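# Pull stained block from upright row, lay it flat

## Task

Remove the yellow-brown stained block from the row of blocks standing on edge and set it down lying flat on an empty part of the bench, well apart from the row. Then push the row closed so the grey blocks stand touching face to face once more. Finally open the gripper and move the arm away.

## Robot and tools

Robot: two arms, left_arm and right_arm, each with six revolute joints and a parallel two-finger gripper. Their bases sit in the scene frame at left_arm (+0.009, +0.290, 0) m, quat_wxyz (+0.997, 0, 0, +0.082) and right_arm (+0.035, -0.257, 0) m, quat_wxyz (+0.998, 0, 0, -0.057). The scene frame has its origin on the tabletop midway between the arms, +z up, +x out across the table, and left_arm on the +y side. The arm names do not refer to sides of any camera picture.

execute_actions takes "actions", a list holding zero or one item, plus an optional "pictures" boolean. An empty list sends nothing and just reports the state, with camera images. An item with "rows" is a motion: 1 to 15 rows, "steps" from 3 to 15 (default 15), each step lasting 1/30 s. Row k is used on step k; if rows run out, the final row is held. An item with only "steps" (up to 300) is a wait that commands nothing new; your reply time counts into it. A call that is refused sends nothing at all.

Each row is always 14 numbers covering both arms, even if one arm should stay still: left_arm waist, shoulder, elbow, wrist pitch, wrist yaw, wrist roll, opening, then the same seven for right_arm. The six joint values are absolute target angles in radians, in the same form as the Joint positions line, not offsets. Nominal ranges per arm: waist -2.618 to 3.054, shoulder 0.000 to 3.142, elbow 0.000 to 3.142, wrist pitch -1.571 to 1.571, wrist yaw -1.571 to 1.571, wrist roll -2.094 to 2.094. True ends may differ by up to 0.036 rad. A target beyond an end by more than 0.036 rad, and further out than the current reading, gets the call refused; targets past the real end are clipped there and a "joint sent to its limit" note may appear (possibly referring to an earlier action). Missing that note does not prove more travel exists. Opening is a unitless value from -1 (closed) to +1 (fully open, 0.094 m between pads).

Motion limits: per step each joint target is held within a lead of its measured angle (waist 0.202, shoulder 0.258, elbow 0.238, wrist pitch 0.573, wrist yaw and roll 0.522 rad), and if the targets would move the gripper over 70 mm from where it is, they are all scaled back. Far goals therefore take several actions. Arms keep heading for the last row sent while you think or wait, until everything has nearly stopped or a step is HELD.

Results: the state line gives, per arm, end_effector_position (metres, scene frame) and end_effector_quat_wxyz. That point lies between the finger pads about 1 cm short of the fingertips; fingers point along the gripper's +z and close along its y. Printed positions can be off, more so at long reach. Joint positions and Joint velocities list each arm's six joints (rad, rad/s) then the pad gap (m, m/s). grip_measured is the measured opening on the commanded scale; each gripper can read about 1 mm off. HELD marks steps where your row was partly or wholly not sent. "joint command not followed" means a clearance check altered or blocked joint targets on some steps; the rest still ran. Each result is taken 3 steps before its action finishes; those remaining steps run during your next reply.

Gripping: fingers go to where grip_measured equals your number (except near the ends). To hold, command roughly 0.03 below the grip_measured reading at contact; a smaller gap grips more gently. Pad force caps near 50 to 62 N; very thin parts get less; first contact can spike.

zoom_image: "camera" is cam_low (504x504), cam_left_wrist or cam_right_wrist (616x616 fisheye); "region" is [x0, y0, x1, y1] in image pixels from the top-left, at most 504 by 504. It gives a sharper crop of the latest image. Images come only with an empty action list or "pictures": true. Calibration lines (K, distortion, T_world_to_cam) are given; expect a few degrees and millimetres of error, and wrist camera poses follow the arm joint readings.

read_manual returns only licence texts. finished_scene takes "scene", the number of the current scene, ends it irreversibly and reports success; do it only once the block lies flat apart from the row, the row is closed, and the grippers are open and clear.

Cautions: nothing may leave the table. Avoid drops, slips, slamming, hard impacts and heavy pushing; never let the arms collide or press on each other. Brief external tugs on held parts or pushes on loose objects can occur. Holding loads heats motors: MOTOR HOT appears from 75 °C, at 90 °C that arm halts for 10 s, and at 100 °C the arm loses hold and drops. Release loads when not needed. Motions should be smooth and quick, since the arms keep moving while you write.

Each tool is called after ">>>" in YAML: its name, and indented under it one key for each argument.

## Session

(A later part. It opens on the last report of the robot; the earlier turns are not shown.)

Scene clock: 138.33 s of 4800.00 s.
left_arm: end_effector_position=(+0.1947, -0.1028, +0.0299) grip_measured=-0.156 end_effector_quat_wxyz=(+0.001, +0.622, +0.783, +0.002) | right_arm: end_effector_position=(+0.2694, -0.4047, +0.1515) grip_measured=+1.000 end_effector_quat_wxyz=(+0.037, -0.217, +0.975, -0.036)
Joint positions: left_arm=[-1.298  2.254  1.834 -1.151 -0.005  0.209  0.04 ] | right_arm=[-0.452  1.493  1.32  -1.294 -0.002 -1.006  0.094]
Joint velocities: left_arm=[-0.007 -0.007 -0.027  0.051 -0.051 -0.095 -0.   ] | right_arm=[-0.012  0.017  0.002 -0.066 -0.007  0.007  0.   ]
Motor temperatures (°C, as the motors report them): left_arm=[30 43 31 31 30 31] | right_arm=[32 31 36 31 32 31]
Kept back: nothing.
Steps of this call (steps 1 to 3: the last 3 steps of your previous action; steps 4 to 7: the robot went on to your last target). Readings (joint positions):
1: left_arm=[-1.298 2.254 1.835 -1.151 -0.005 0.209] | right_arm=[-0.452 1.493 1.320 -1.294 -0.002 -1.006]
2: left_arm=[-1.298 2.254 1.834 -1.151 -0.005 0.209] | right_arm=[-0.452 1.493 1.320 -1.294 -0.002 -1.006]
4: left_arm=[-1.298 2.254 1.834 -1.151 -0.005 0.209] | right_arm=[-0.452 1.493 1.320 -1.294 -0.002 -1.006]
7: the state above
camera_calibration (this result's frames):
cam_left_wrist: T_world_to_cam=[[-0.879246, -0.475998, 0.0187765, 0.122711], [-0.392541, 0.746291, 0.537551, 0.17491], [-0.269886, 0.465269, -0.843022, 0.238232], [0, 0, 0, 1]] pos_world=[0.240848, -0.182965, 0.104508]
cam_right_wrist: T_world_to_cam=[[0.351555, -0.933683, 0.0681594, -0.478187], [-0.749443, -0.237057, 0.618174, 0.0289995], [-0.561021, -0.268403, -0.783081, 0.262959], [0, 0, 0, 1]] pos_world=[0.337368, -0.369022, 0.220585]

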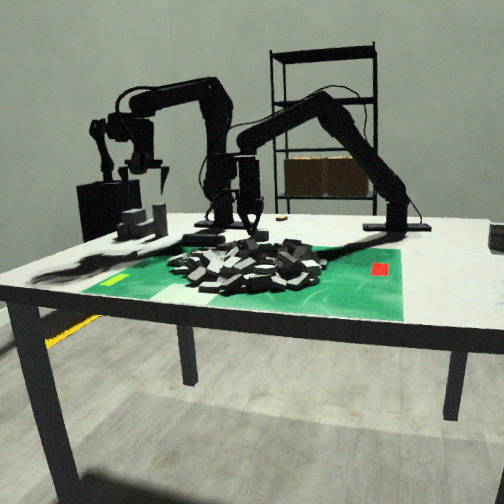

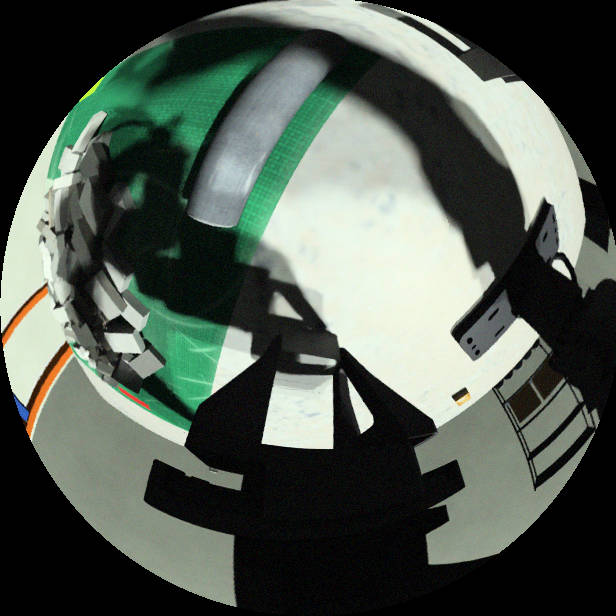

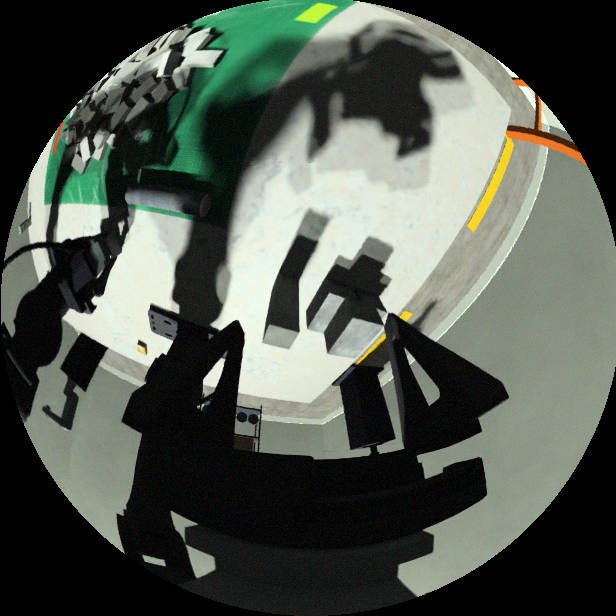

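>>> execute_actions:
  actions:
    - {"rows": [[-1.2865,2.2330,1.8140,-1.161,-0.007,0.215,-0.218,-0.45,1.5,1.35,-1.3,0,-1.0,1.0],[-1.2865,2.2330,1.8140,-1.165,-0.007,0.215,-0.218,-0.45,1.5,1.35,-1.3,0,-1.0,1.0],[-1.2865,2.2330,1.8140,-1.169,-0.007,0.215,-0.218,-0.45,1.5,1.35,-1.3,0,-1.0,1.0]], "steps": 10}

>>> execute_actions:
  actions:
    - {"steps": 8}
  pictures: true

>>> zoom_image:
  camera: "cam_left_wrist"
  region: [265, 345, 345, 405]

Scene clock: 139.00 s of 4800.00 s.
left_arm: end_effector_position=(+0.1947, -0.1028, +0.0299) grip_measured=-0.156 end_effector_quat_wxyz=(+0.001, +0.622, +0.783, +0.002) | right_arm: end_effector_position=(+0.2694, -0.4047, +0.1515) grip_measured=+1.000 end_effector_quat_wxyz=(+0.037, -0.217, +0.975, -0.036)
Joint positions: left_arm=[-1.298  2.254  1.834 -1.151 -0.005  0.209  0.04 ] | right_arm=[-0.452  1.493  1.32  -1.294 -0.002 -1.006  0.094]
Joint velocities: left_arm=[-0.012 -0.012 -0.012 -0.022 -0.037 -0.007 -0.   ] | right_arm=[-0.012 -0.027 -0.002 -0.022  0.037 -0.051  0.   ]
Motor temperatures (°C, as the motors report them): left_arm=[30 44 31 31 30 31] | right_arm=[32 31 36 31 32 31]
Steps of this call (steps 1 to 13: the robot went on to your last target; steps 14 to 20: the first 7 steps of this action). Readings (joint positions):
14: left_arm=[-1.298 2.254 1.834 -1.151 -0.005 0.209] | right_arm=[-0.452 1.493 1.320 -1.294 -0.002 -1.006]
15: left_arm=[-1.298 2.254 1.834 -1.151 -0.005 0.209] | right_arm=[-0.452 1.493 1.320 -1.294 -0.002 -1.006]
17: left_arm=[-1.298 2.254 1.834 -1.151 -0.005 0.209] | right_arm=[-0.452 1.493 1.320 -1.294 -0.002 -1.006]
20: the state above

Scene clock: 139.27 s of 4800.00 s.
left_arm: end_effector_position=(+0.1947, -0.1028, +0.0299) grip_measured=-0.156 end_effector_quat_wxyz=(+0.001, +0.622, +0.783, +0.002) | right_arm: end_effector_position=(+0.2694, -0.4047, +0.1515) grip_measured=+1.000 end_effector_quat_wxyz=(+0.037, -0.217, +0.975, -0.036)
Joint positions: left_arm=[-1.298  2.254  1.834 -1.151 -0.005  0.209  0.04 ] | right_arm=[-0.452  1.493  1.32  -1.294 -0.002 -1.006  0.094]
Joint velocities: left_arm=[-0.017 -0.017 -0.007 -0.007  0.007 -0.037 -0.   ] | right_arm=[ 0.017 -0.007 -0.012 -0.066  0.007  0.051  0.   ]
Motor temperatures (°C, as the motors report them): left_arm=[30 44 31 31 30 31] | right_arm=[32 31 36 31 32 31]
Kept back: nothing.
Steps of this call (steps 1 to 3: the last 3 steps of your previous action; steps 4 to 8: the robot went on to your last target). Readings (joint positions):
1: left_arm=[-1.298 2.254 1.834 -1.151 -0.005 0.209] | right_arm=[-0.452 1.493 1.320 -1.294 -0.002 -1.006]
2: left_arm=[-1.298 2.254 1.834 -1.151 -0.005 0.209] | right_arm=[-0.452 1.493 1.320 -1.294 -0.002 -1.006]
4: left_arm=[-1.298 2.254 1.834 -1.151 -0.005 0.209] | right_arm=[-0.452 1.493 1.320 -1.294 -0.002 -1.006]
8: the state above
camera_calibration (this result's frames):
cam_left_wrist: T_world_to_cam=[[-0.879246, -0.475998, 0.0187765, 0.122711], [-0.392541, 0.746291, 0.537551, 0.17491], [-0.269886, 0.465269, -0.843022, 0.238232], [0, 0, 0, 1]] pos_world=[0.240848, -0.182965, 0.104508]
cam_right_wrist: T_world_to_cam=[[0.351555, -0.933683, 0.0681594, -0.478187], [-0.749443, -0.237057, 0.618174, 0.0289995], [-0.561021, -0.268403, -0.783081, 0.262959], [0, 0, 0, 1]] pos_world=[0.337368, -0.369022, 0.220585]

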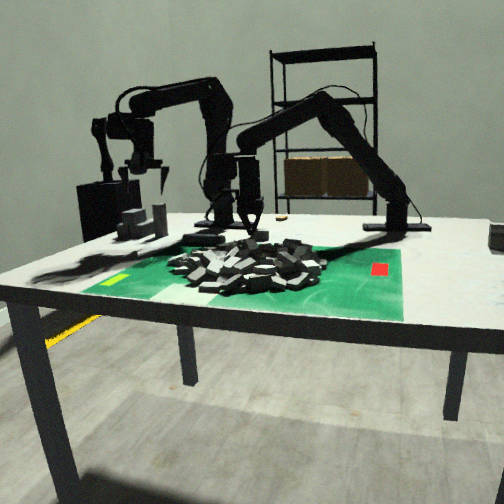

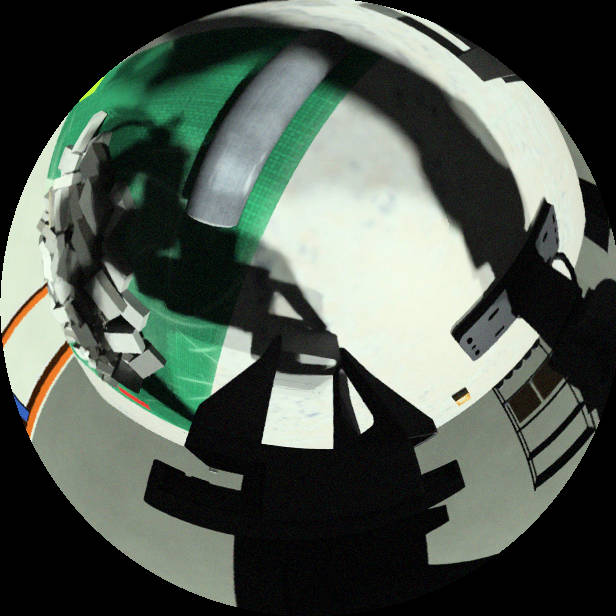

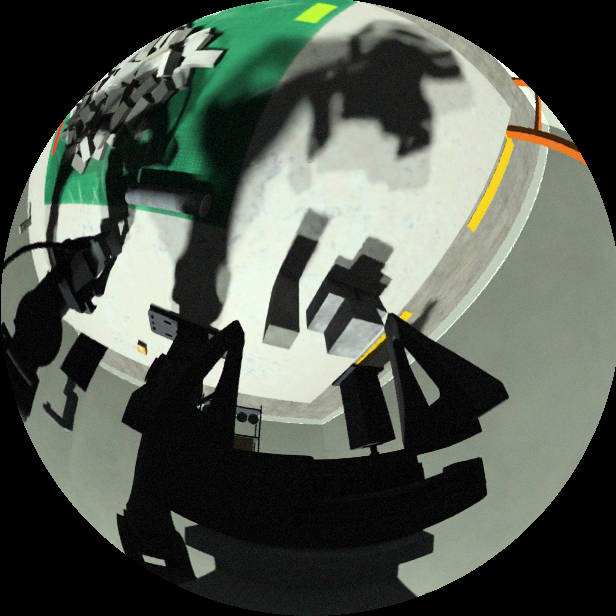

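Region (265, 345, 345, 405) of cam_left_wrist's 616x616 image, scaled by 6.300, with more detail than that image has; it fills the top 378 rows of this view, and the rest is white.

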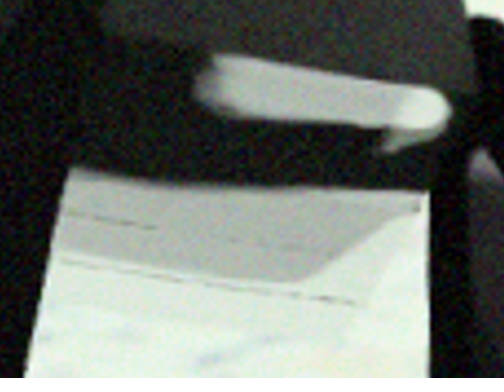

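>>> execute_actions:
  actions:
    - {"rows": [[-1.2865,2.2290,1.8095,-1.156,-0.007,0.215,-0.218,-0.45,1.5,1.35,-1.3,0,-1.0,1.0],[-1.2865,2.2280,1.8065,-1.156,-0.007,0.215,-0.218,-0.45,1.5,1.35,-1.3,0,-1.0,1.0],[-1.2865,2.2278,1.8055,-1.156,-0.007,0.215,-0.218,-0.45,1.5,1.35,-1.3,0,-1.0,1.0],[-1.2865,2.2278,1.8055,-1.156,-0.007,0.215,-0.218,-0.45,1.5,1.35,-1.3,0,-1.0,1.0],[-1.2865,2.2278,1.8055,-1.156,-0.007,0.215,-0.218,-0.45,1.5,1.35,-1.3,0,-1.0,1.0],[-1.2865,2.2278,1.8055,-1.156,-0.007,0.215,-0.218,-0.45,1.5,1.35,-1.3,0,-1.0,1.0],[-1.2865,2.2278,1.8055,-1.156,-0.007,0.215,-0.19,-0.45,1.5,1.35,-1.3,0,-1.0,1.0],[-1.2865,2.2278,1.8055,-1.156,-0.007,0.215,-0.165,-0.45,1.5,1.35,-1.3,0,-1.0,1.0],[-1.2865,2.2278,1.8055,-1.156,-0.007,0.215,-0.148,-0.45,1.5,1.35,-1.3,0,-1.0,1.0],[-1.2865,2.2278,1.8055,-1.156,-0.007,0.215,-0.13,-0.45,1.5,1.35,-1.3,0,-1.0,1.0],[-1.2865,2.2278,1.8055,-1.156,-0.007,0.215,-0.10,-0.45,1.5,1.35,-1.3,0,-1.0,1.0],[-1.2865,2.2278,1.8055,-1.156,-0.007,0.215,-0.05,-0.45,1.5,1.35,-1.3,0,-1.0,1.0],[-1.2865,2.2278,1.8055,-1.156,-0.007,0.215,0.01,-0.45,1.5,1.35,-1.3,0,-1.0,1.0],[-1.2865,2.2278,1.8055,-1.156,-0.007,0.215,0.07,-0.45,1.5,1.35,-1.3,0,-1.0,1.0],[-1.2865,2.2278,1.8055,-1.156,-0.007,0.215,0.12,-0.45,1.5,1.35,-1.3,0,-1.0,1.0]], "steps": 15}
  pictures: true

>>> zoom_image:
  camera: "cam_left_wrist"
  region: [250, 330, 350, 410]

>>> execute_actions:
  actions:
    - {"rows": [[-1.2865,2.2144,1.8026,-1.1708,-0.007,0.215,0.12,-0.45,1.5,1.35,-1.3,0,-1.0,1.0],[-1.2865,2.2041,1.7989,-1.1768,-0.007,0.215,0.12,-0.45,1.5,1.35,-1.3,0,-1.0,1.0],[-1.2865,2.1911,1.7938,-1.1839,-0.007,0.215,0.12,-0.45,1.5,1.35,-1.3,0,-1.0,1.0],[-1.2865,2.1755,1.7874,-1.1921,-0.007,0.215,0.12,-0.45,1.5,1.35,-1.3,0,-1.0,1.0],[-1.2865,2.1574,1.7797,-1.2014,-0.007,0.215,0.12,-0.45,1.5,1.35,-1.3,0,-1.0,1.0],[-1.2865,2.1372,1.7708,-1.2115,-0.007,0.215,0.12,-0.45,1.5,1.35,-1.3,0,-1.0,1.0],[-1.2865,2.1149,1.7608,-1.2225,-0.007,0.215,0.12,-0.45,1.5,1.35,-1.3,0,-1.0,1.0],[-1.2865,2.0908,1.7499,-1.2342,-0.007,0.215,0.12,-0.45,1.5,1.35,-1.3,0,-1.0,1.0],[-1.2865,2.0653,1.7380,-1.2464,-0.007,0.215,0.12,-0.45,1.5,1.35,-1.3,0,-1.0,1.0],[-1.2865,2.0385,1.7254,-1.2590,-0.007,0.215,0.12,-0.45,1.5,1.35,-1.3,0,-1.0,1.0],[-1.2865,2.0108,1.7122,-1.2719,-0.007,0.215,0.12,-0.45,1.5,1.35,-1.3,0,-1.0,1.0],[-1.2865,1.9825,1.6986,-1.2850,-0.007,0.215,0.12,-0.45,1.5,1.35,-1.3,0,-1.0,1.0],[-1.2865,1.9538,1.6846,-1.2981,-0.007,0.215,0.12,-0.45,1.5,1.35,-1.3,0,-1.0,1.0]], "steps": 13}
  pictures: true

>>> zoom_image:
  camera: "cam_left_wrist"
  region: [240, 260, 380, 400]

>>> execute_actions:
  actions:
    - {"rows": [[-1.2865,1.9251,1.6705,-1.3110,-0.007,0.215,0.12,-0.45,1.5,1.35,-1.3,0,-1.0,1.0],[-1.2865,1.8968,1.6564,-1.3236,-0.007,0.215,0.12,-0.45,1.5,1.35,-1.3,0,-1.0,1.0],[-1.2865,1.8691,1.6424,-1.3359,-0.007,0.215,0.12,-0.45,1.5,1.35,-1.3,0,-1.0,1.0],[-1.2865,1.8423,1.6288,-1.3475,-0.007,0.215,0.12,-0.45,1.5,1.35,-1.3,0,-1.0,1.0],[-1.2865,1.8168,1.6156,-1.3585,-0.007,0.215,0.12,-0.45,1.5,1.35,-1.3,0,-1.0,1.0],[-1.2865,1.7927,1.6030,-1.3687,-0.007,0.215,0.12,-0.45,1.5,1.35,-1.3,0,-1.0,1.0],[-1.2865,1.7704,1.5911,-1.3779,-0.007,0.215,0.12,-0.45,1.5,1.35,-1.3,0,-1.0,1.0],[-1.2865,1.7502,1.5802,-1.3861,-0.007,0.215,0.12,-0.45,1.5,1.35,-1.3,0,-1.0,1.0],[-1.2865,1.7321,1.5702,-1.3933,-0.007,0.215,0.12,-0.45,1.5,1.35,-1.3,0,-1.0,1.0],[-1.2865,1.7165,1.5613,-1.3992,-0.007,0.215,0.12,-0.45,1.5,1.35,-1.3,0,-1.0,1.0],[-1.2865,1.7035,1.5536,-1.4039,-0.007,0.215,0.12,-0.45,1.5,1.35,-1.3,0,-1.0,1.0],[-1.2865,1.6932,1.5472,-1.4073,-0.007,0.215,0.12,-0.45,1.5,1.35,-1.3,0,-1.0,1.0],[-1.2865,1.6858,1.5421,-1.4093,-0.007,0.215,0.12,-0.45,1.5,1.35,-1.3,0,-1.0,1.0],[-1.2865,1.6813,1.5384,-1.41,-0.007,0.215,0.12,-0.45,1.5,1.35,-1.3,0,-1.0,1.0],[-1.2865,1.6798,1.5355,-1.41,-0.007,0.215,0.12,-0.45,1.5,1.35,-1.3,0,-1.0,1.0]], "steps": 15}

>>> execute_actions:
  actions:
    - {"steps": 8}
  pictures: true

Scene clock: 142.93 s of 4800.00 s.
left_arm: end_effector_position=(+0.1943, -0.1020, +0.0291) grip_measured=-0.072 end_effector_quat_wxyz=(-0.000, +0.622, +0.783, +0.003) | right_arm: end_effector_position=(+0.2694, -0.4047, +0.1515) grip_measured=+1.000 end_effector_quat_wxyz=(+0.037, -0.217, +0.975, -0.036)
Joint positions: left_arm=[-1.298  2.254  1.831 -1.151 -0.005  0.209  0.044] | right_arm=[-0.452  1.493  1.32  -1.294 -0.002 -1.006  0.094]
Joint velocities: left_arm=[-0.002 -0.002 -0.095  0.007  0.022  0.007  0.042] | right_arm=[ 0.012 -0.002  0.002  0.022 -0.051 -0.022  0.   ]
Motor temperatures (°C, as the motors report them): left_arm=[30 44 30 31 30 31] | right_arm=[32 31 36 31 32 31]
Steps of this call (steps 1 to 15: the robot went on to your last target; steps 16 to 90: nothing new was sent; then 0.27 s passed at rest; steps 91 to 102: the first 12 steps of this action). Readings (joint positions):
91: left_arm=[-1.298 2.254 1.834 -1.151 -0.005 0.209] | right_arm=[-0.452 1.493 1.320 -1.294 -0.002 -1.006]
92: left_arm=[-1.298 2.254 1.834 -1.151 -0.005 0.209] | right_arm=[-0.452 1.493 1.320 -1.294 -0.002 -1.006]
94: left_arm=[-1.298 2.254 1.834 -1.151 -0.005 0.209] | right_arm=[-0.452 1.493 1.320 -1.294 -0.002 -1.006]
98: left_arm=[-1.298 2.254 1.834 -1.151 -0.005 0.209] | right_arm=[-0.452 1.493 1.320 -1.294 -0.002 -1.006]
102: the state above
camera_calibration (this result's frames):
cam_left_wrist: T_world_to_cam=[[-0.879222, -0.47605, 0.0185943, 0.122774], [-0.391846, 0.744801, 0.540119, 0.174198], [-0.270973, 0.467598, -0.841383, 0.237515], [0, 0, 0, 1]] pos_world=[0.240565, -0.182358, 0.10347]
cam_right_wrist: T_world_to_cam=[[0.351555, -0.933683, 0.0681594, -0.478187], [-0.749443, -0.237057, 0.618174, 0.0289995], [-0.561021, -0.268403, -0.783081, 0.262959], [0, 0, 0, 1]] pos_world=[0.337368, -0.369022, 0.220585]

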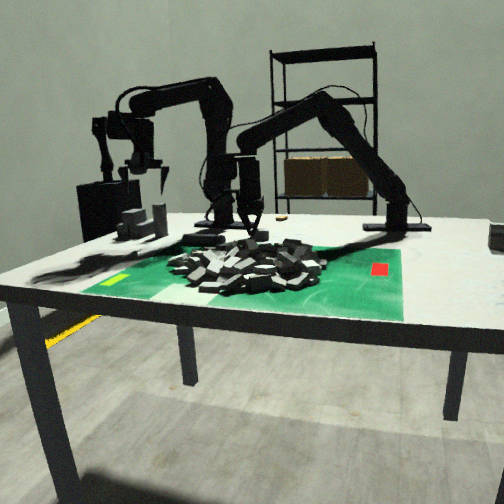

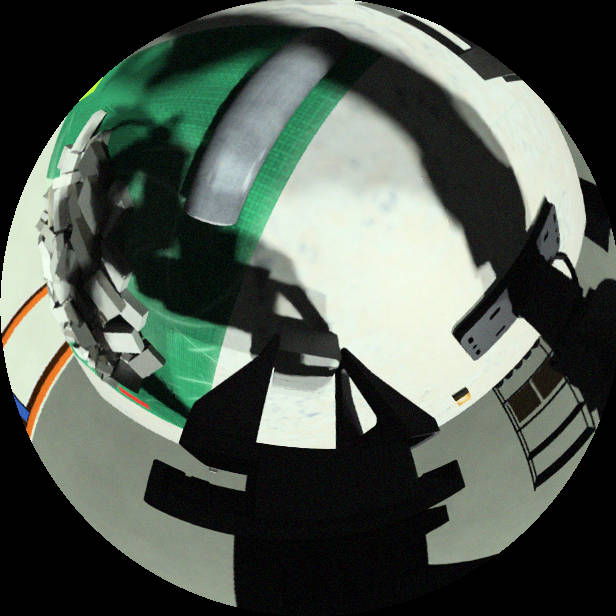

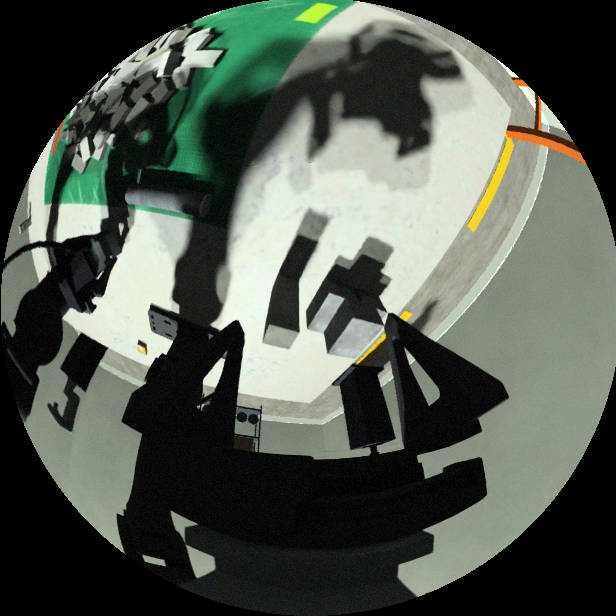

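Region (250, 330, 350, 410) of cam_left_wrist's 616x616 image, scaled by 5.040, with more detail than that image has; it fills the top 403 rows of this view, and the rest is white.

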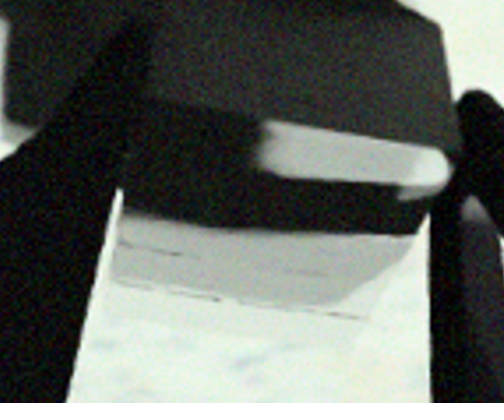

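Scene clock: 143.37 s of 4800.00 s.
left_arm: end_effector_position=(+0.1831, -0.0780, +0.0633) grip_measured=+0.119 end_effector_quat_wxyz=(+0.000, +0.622, +0.783, +0.003) | right_arm: end_effector_position=(+0.2694, -0.4047, +0.1515) grip_measured=+1.000 end_effector_quat_wxyz=(+0.037, -0.217, +0.975, -0.036)
Joint positions: left_arm=[-1.298  2.12   1.752 -1.205 -0.005  0.209  0.053] | right_arm=[-0.452  1.493  1.32  -1.294 -0.002 -1.006  0.094]
Joint velocities: left_arm=[-0.002 -0.784 -0.3   -0.242 -0.022 -0.022 -0.   ] | right_arm=[-0.012  0.012  0.002 -0.037 -0.007 -0.051  0.   ]
Motor temperatures (°C, as the motors report them): left_arm=[30 44 30 31 30 31] | right_arm=[32 31 36 31 32 31]
Steps of this call (steps 1 to 3: the last 3 steps of your previous action; steps 4 to 13: the first 10 steps of this action). Readings (joint positions):
4: left_arm=[-1.298 2.254 1.817 -1.153 -0.005 0.209] | right_arm=[-0.452 1.493 1.320 -1.294 -0.002 -1.006]
5: left_arm=[-1.298 2.251 1.814 -1.154 -0.005 0.209] | right_arm=[-0.452 1.493 1.320 -1.294 -0.002 -1.006]
7: left_arm=[-1.298 2.238 1.803 -1.161 -0.005 0.209] | right_arm=[-0.452 1.493 1.320 -1.294 -0.002 -1.006]
11: left_arm=[-1.298 2.171 1.771 -1.187 -0.005 0.209] | right_arm=[-0.452 1.493 1.320 -1.294 -0.002 -1.006]
13: the state above
camera_calibration (this result's frames):
cam_left_wrist: T_world_to_cam=[[-0.879231, -0.476031, 0.0186626, 0.123713], [-0.392107, 0.74536, 0.539157, 0.1337], [-0.270566, 0.466725, -0.841999, 0.251967], [0, 0, 0, 1]] pos_world=[0.229371, -0.158363, 0.137762]
cam_right_wrist: T_world_to_cam=[[0.351555, -0.933683, 0.0681594, -0.478187], [-0.749443, -0.237057, 0.618174, 0.0289995], [-0.561021, -0.268403, -0.783081, 0.262959], [0, 0, 0, 1]] pos_world=[0.337368, -0.369022, 0.220585]

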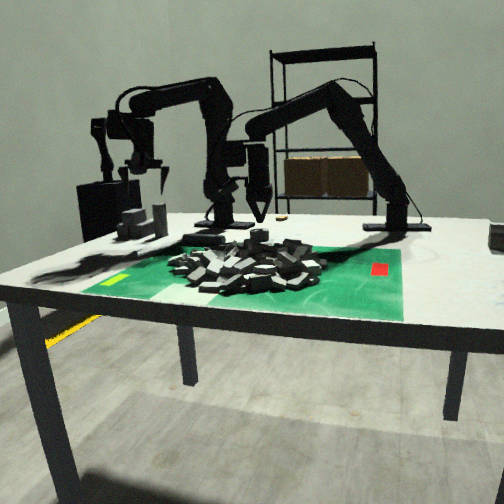

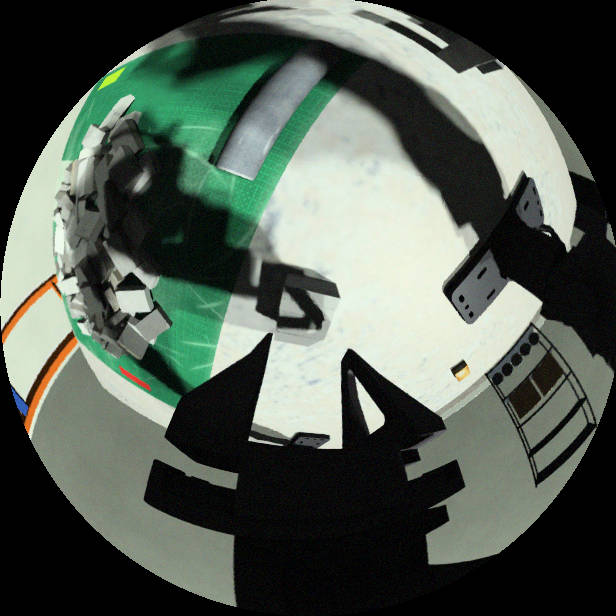

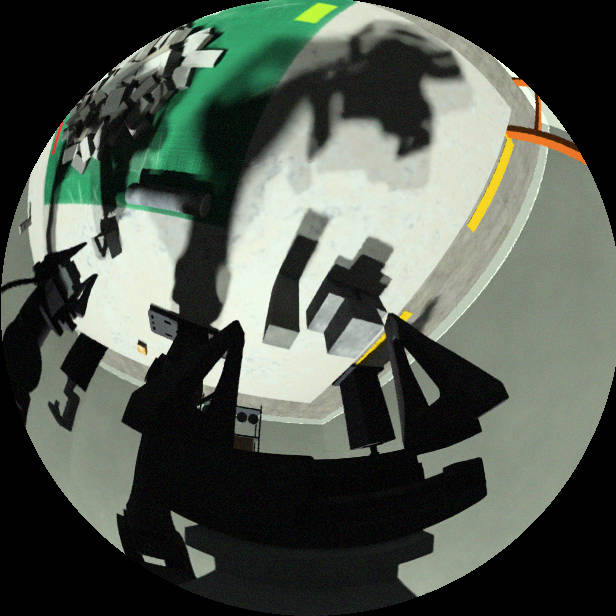

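Region (240, 260, 380, 400) of cam_left_wrist's 616x616 image, scaled by 3.600, with more detail than that image has.

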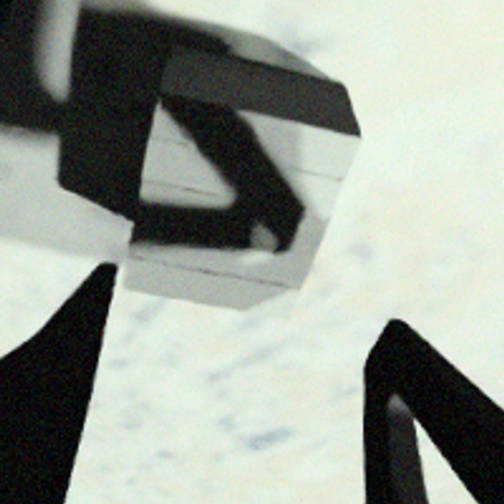

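Scene clock: 143.87 s of 4800.00 s.
left_arm: end_effector_position=(+0.1481, -0.0031, +0.1525) grip_measured=+0.119 end_effector_quat_wxyz=(+0.021, +0.622, +0.783, -0.008) | right_arm: end_effector_position=(+0.2694, -0.4047, +0.1515) grip_measured=+1.000 end_effector_quat_wxyz=(+0.037, -0.217, +0.975, -0.036)
Joint positions: left_arm=[-1.298  1.731  1.576 -1.371 -0.005  0.209  0.053] | right_arm=[-0.452  1.493  1.32  -1.294 -0.002 -1.006  0.094]
Joint velocities: left_arm=[-0.022 -0.374 -0.266 -0.183  0.051 -0.022 -0.001] | right_arm=[-0.022  0.022 -0.002  0.095  0.007 -0.007  0.   ]
Motor temperatures (°C, as the motors report them): left_arm=[30 44 30 31 30 31] | right_arm=[32 31 36 31 32 31]
Steps of this call (steps 1 to 3: the last 3 steps of your previous action; steps 4 to 15: the first 12 steps of this action). Readings (joint positions):
4: left_arm=[-1.298 2.000 1.707 -1.247 -0.005 0.209] | right_arm=[-0.452 1.493 1.320 -1.294 -0.002 -1.006]
5: left_arm=[-1.298 1.969 1.695 -1.258 -0.005 0.209] | right_arm=[-0.452 1.493 1.320 -1.294 -0.002 -1.006]
7: left_arm=[-1.298 1.909 1.669 -1.283 -0.005 0.209] | right_arm=[-0.452 1.493 1.320 -1.294 -0.002 -1.006]
11: left_arm=[-1.298 1.804 1.617 -1.331 -0.005 0.209] | right_arm=[-0.452 1.493 1.320 -1.294 -0.002 -1.006]
15: the state above

Scene clock: 144.13 s of 4800.00 s.
left_arm: end_effector_position=(+0.1419, +0.0102, +0.1547) grip_measured=+0.119 end_effector_quat_wxyz=(+0.010, +0.622, +0.783, -0.002) | right_arm: end_effector_position=(+0.2694, -0.4047, +0.1515) grip_measured=+1.000 end_effector_quat_wxyz=(+0.037, -0.217, +0.975, -0.036)
Joint positions: left_arm=[-1.298  1.699  1.549 -1.4   -0.005  0.209  0.053] | right_arm=[-0.452  1.493  1.32  -1.294 -0.002 -1.006  0.094]
Joint velocities: left_arm=[ 0.022 -0.012 -0.037 -0.022 -0.007 -0.022 -0.   ] | right_arm=[ 0.012 -0.027  0.002  0.037 -0.037 -0.066  0.   ]
Motor temperatures (°C, as the motors report them): left_arm=[30 44 30 31 30 31] | right_arm=[32 31 36 31 32 31]
Kept back: nothing.
Steps of this call (steps 1 to 3: the last 3 steps of your previous action; steps 4 to 8: the robot went on to your last target). Readings (joint positions):
1: left_arm=[-1.298 1.720 1.569 -1.378 -0.005 0.209] | right_arm=[-0.452 1.493 1.320 -1.294 -0.002 -1.006]
2: left_arm=[-1.298 1.710 1.563 -1.385 -0.005 0.209] | right_arm=[-0.452 1.493 1.320 -1.294 -0.002 -1.006]
4: left_arm=[-1.298 1.700 1.555 -1.394 -0.005 0.209] | right_arm=[-0.452 1.493 1.320 -1.294 -0.002 -1.006]
8: the state above
camera_calibration (this result's frames):
cam_left_wrist: T_world_to_cam=[[-0.879415, -0.475636, 0.0200014, 0.127636], [-0.397147, 0.756164, 0.520088, 0.0060594], [-0.262497, 0.449429, -0.853879, 0.277462], [0, 0, 0, 1]] pos_world=[0.187485, -0.0685732, 0.231215]
cam_right_wrist: T_world_to_cam=[[0.351555, -0.933683, 0.0681594, -0.478187], [-0.749443, -0.237057, 0.618174, 0.0289995], [-0.561021, -0.268403, -0.783081, 0.262959], [0, 0, 0, 1]] pos_world=[0.337368, -0.369022, 0.220585]

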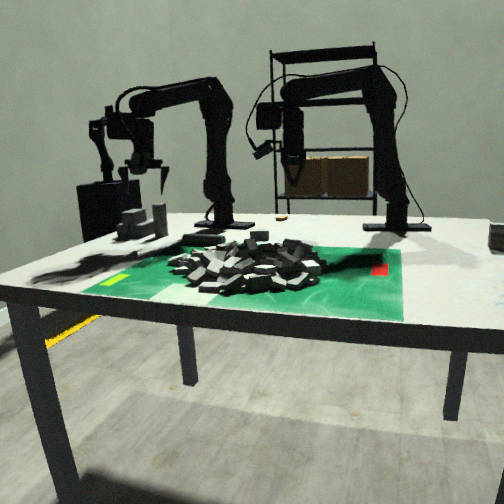

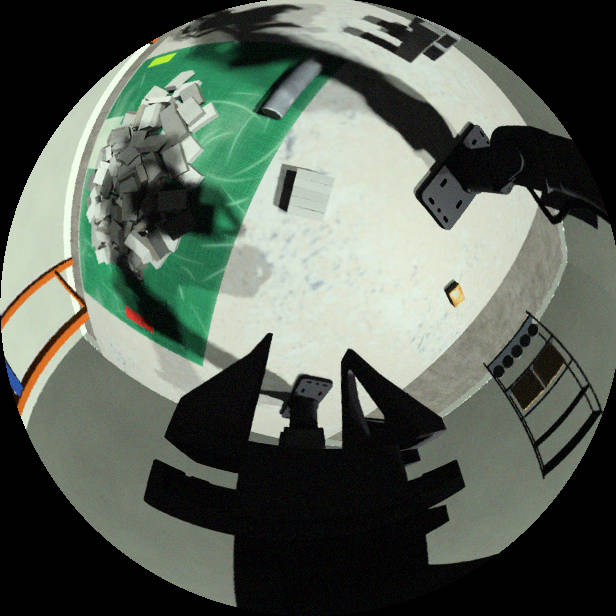

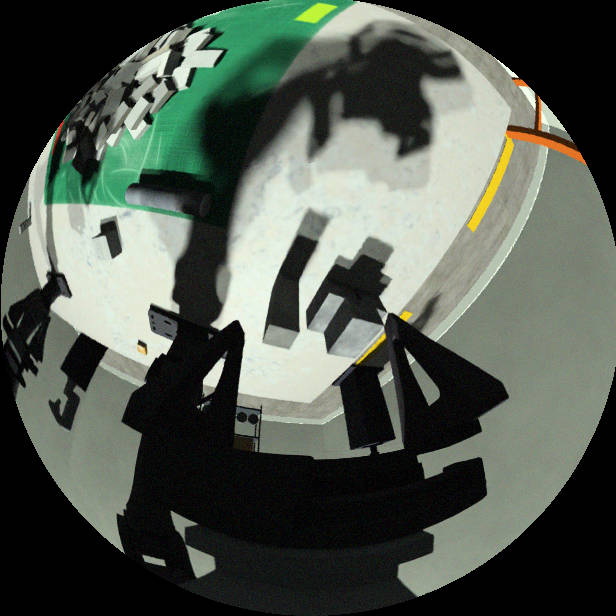

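>>> zoom_image:
  camera: "cam_left_wrist"
  region: [265, 155, 345, 235]

>>> zoom_image:
  camera: "cam_left_wrist"
  region: [420, 265, 490, 325]

>>> zoom_image:
  camera: "cam_low"
  region: [220, 200, 320, 260]

Region (265, 155, 345, 235) of cam_left_wrist's 616x616 image, scaled by 6.300, with more detail than that image has.

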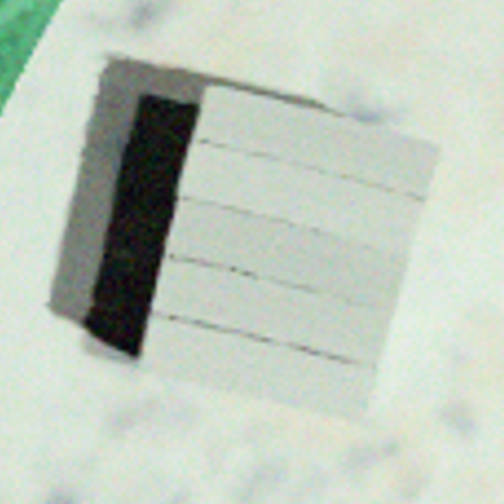

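Region (420, 265, 490, 325) of cam_left_wrist's 616x616 image, scaled by 7.200, with more detail than that image has; it fills the top 432 rows of this view, and the rest is white.

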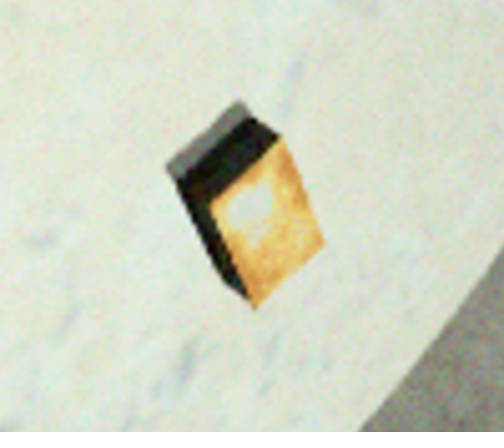

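Region (220, 200, 320, 260) of cam_low's 504x504 image, scaled by 5.040, with more detail than that image has; it fills the top 302 rows of this view, and the rest is white.

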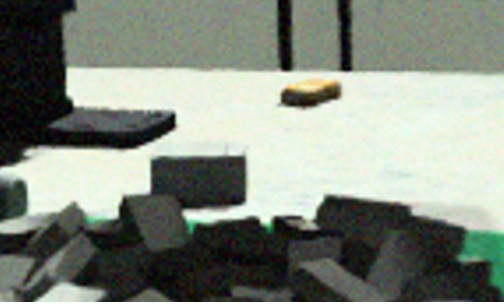

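>>> finished_scene:
  scene: 1

The scene is finished: the task was done.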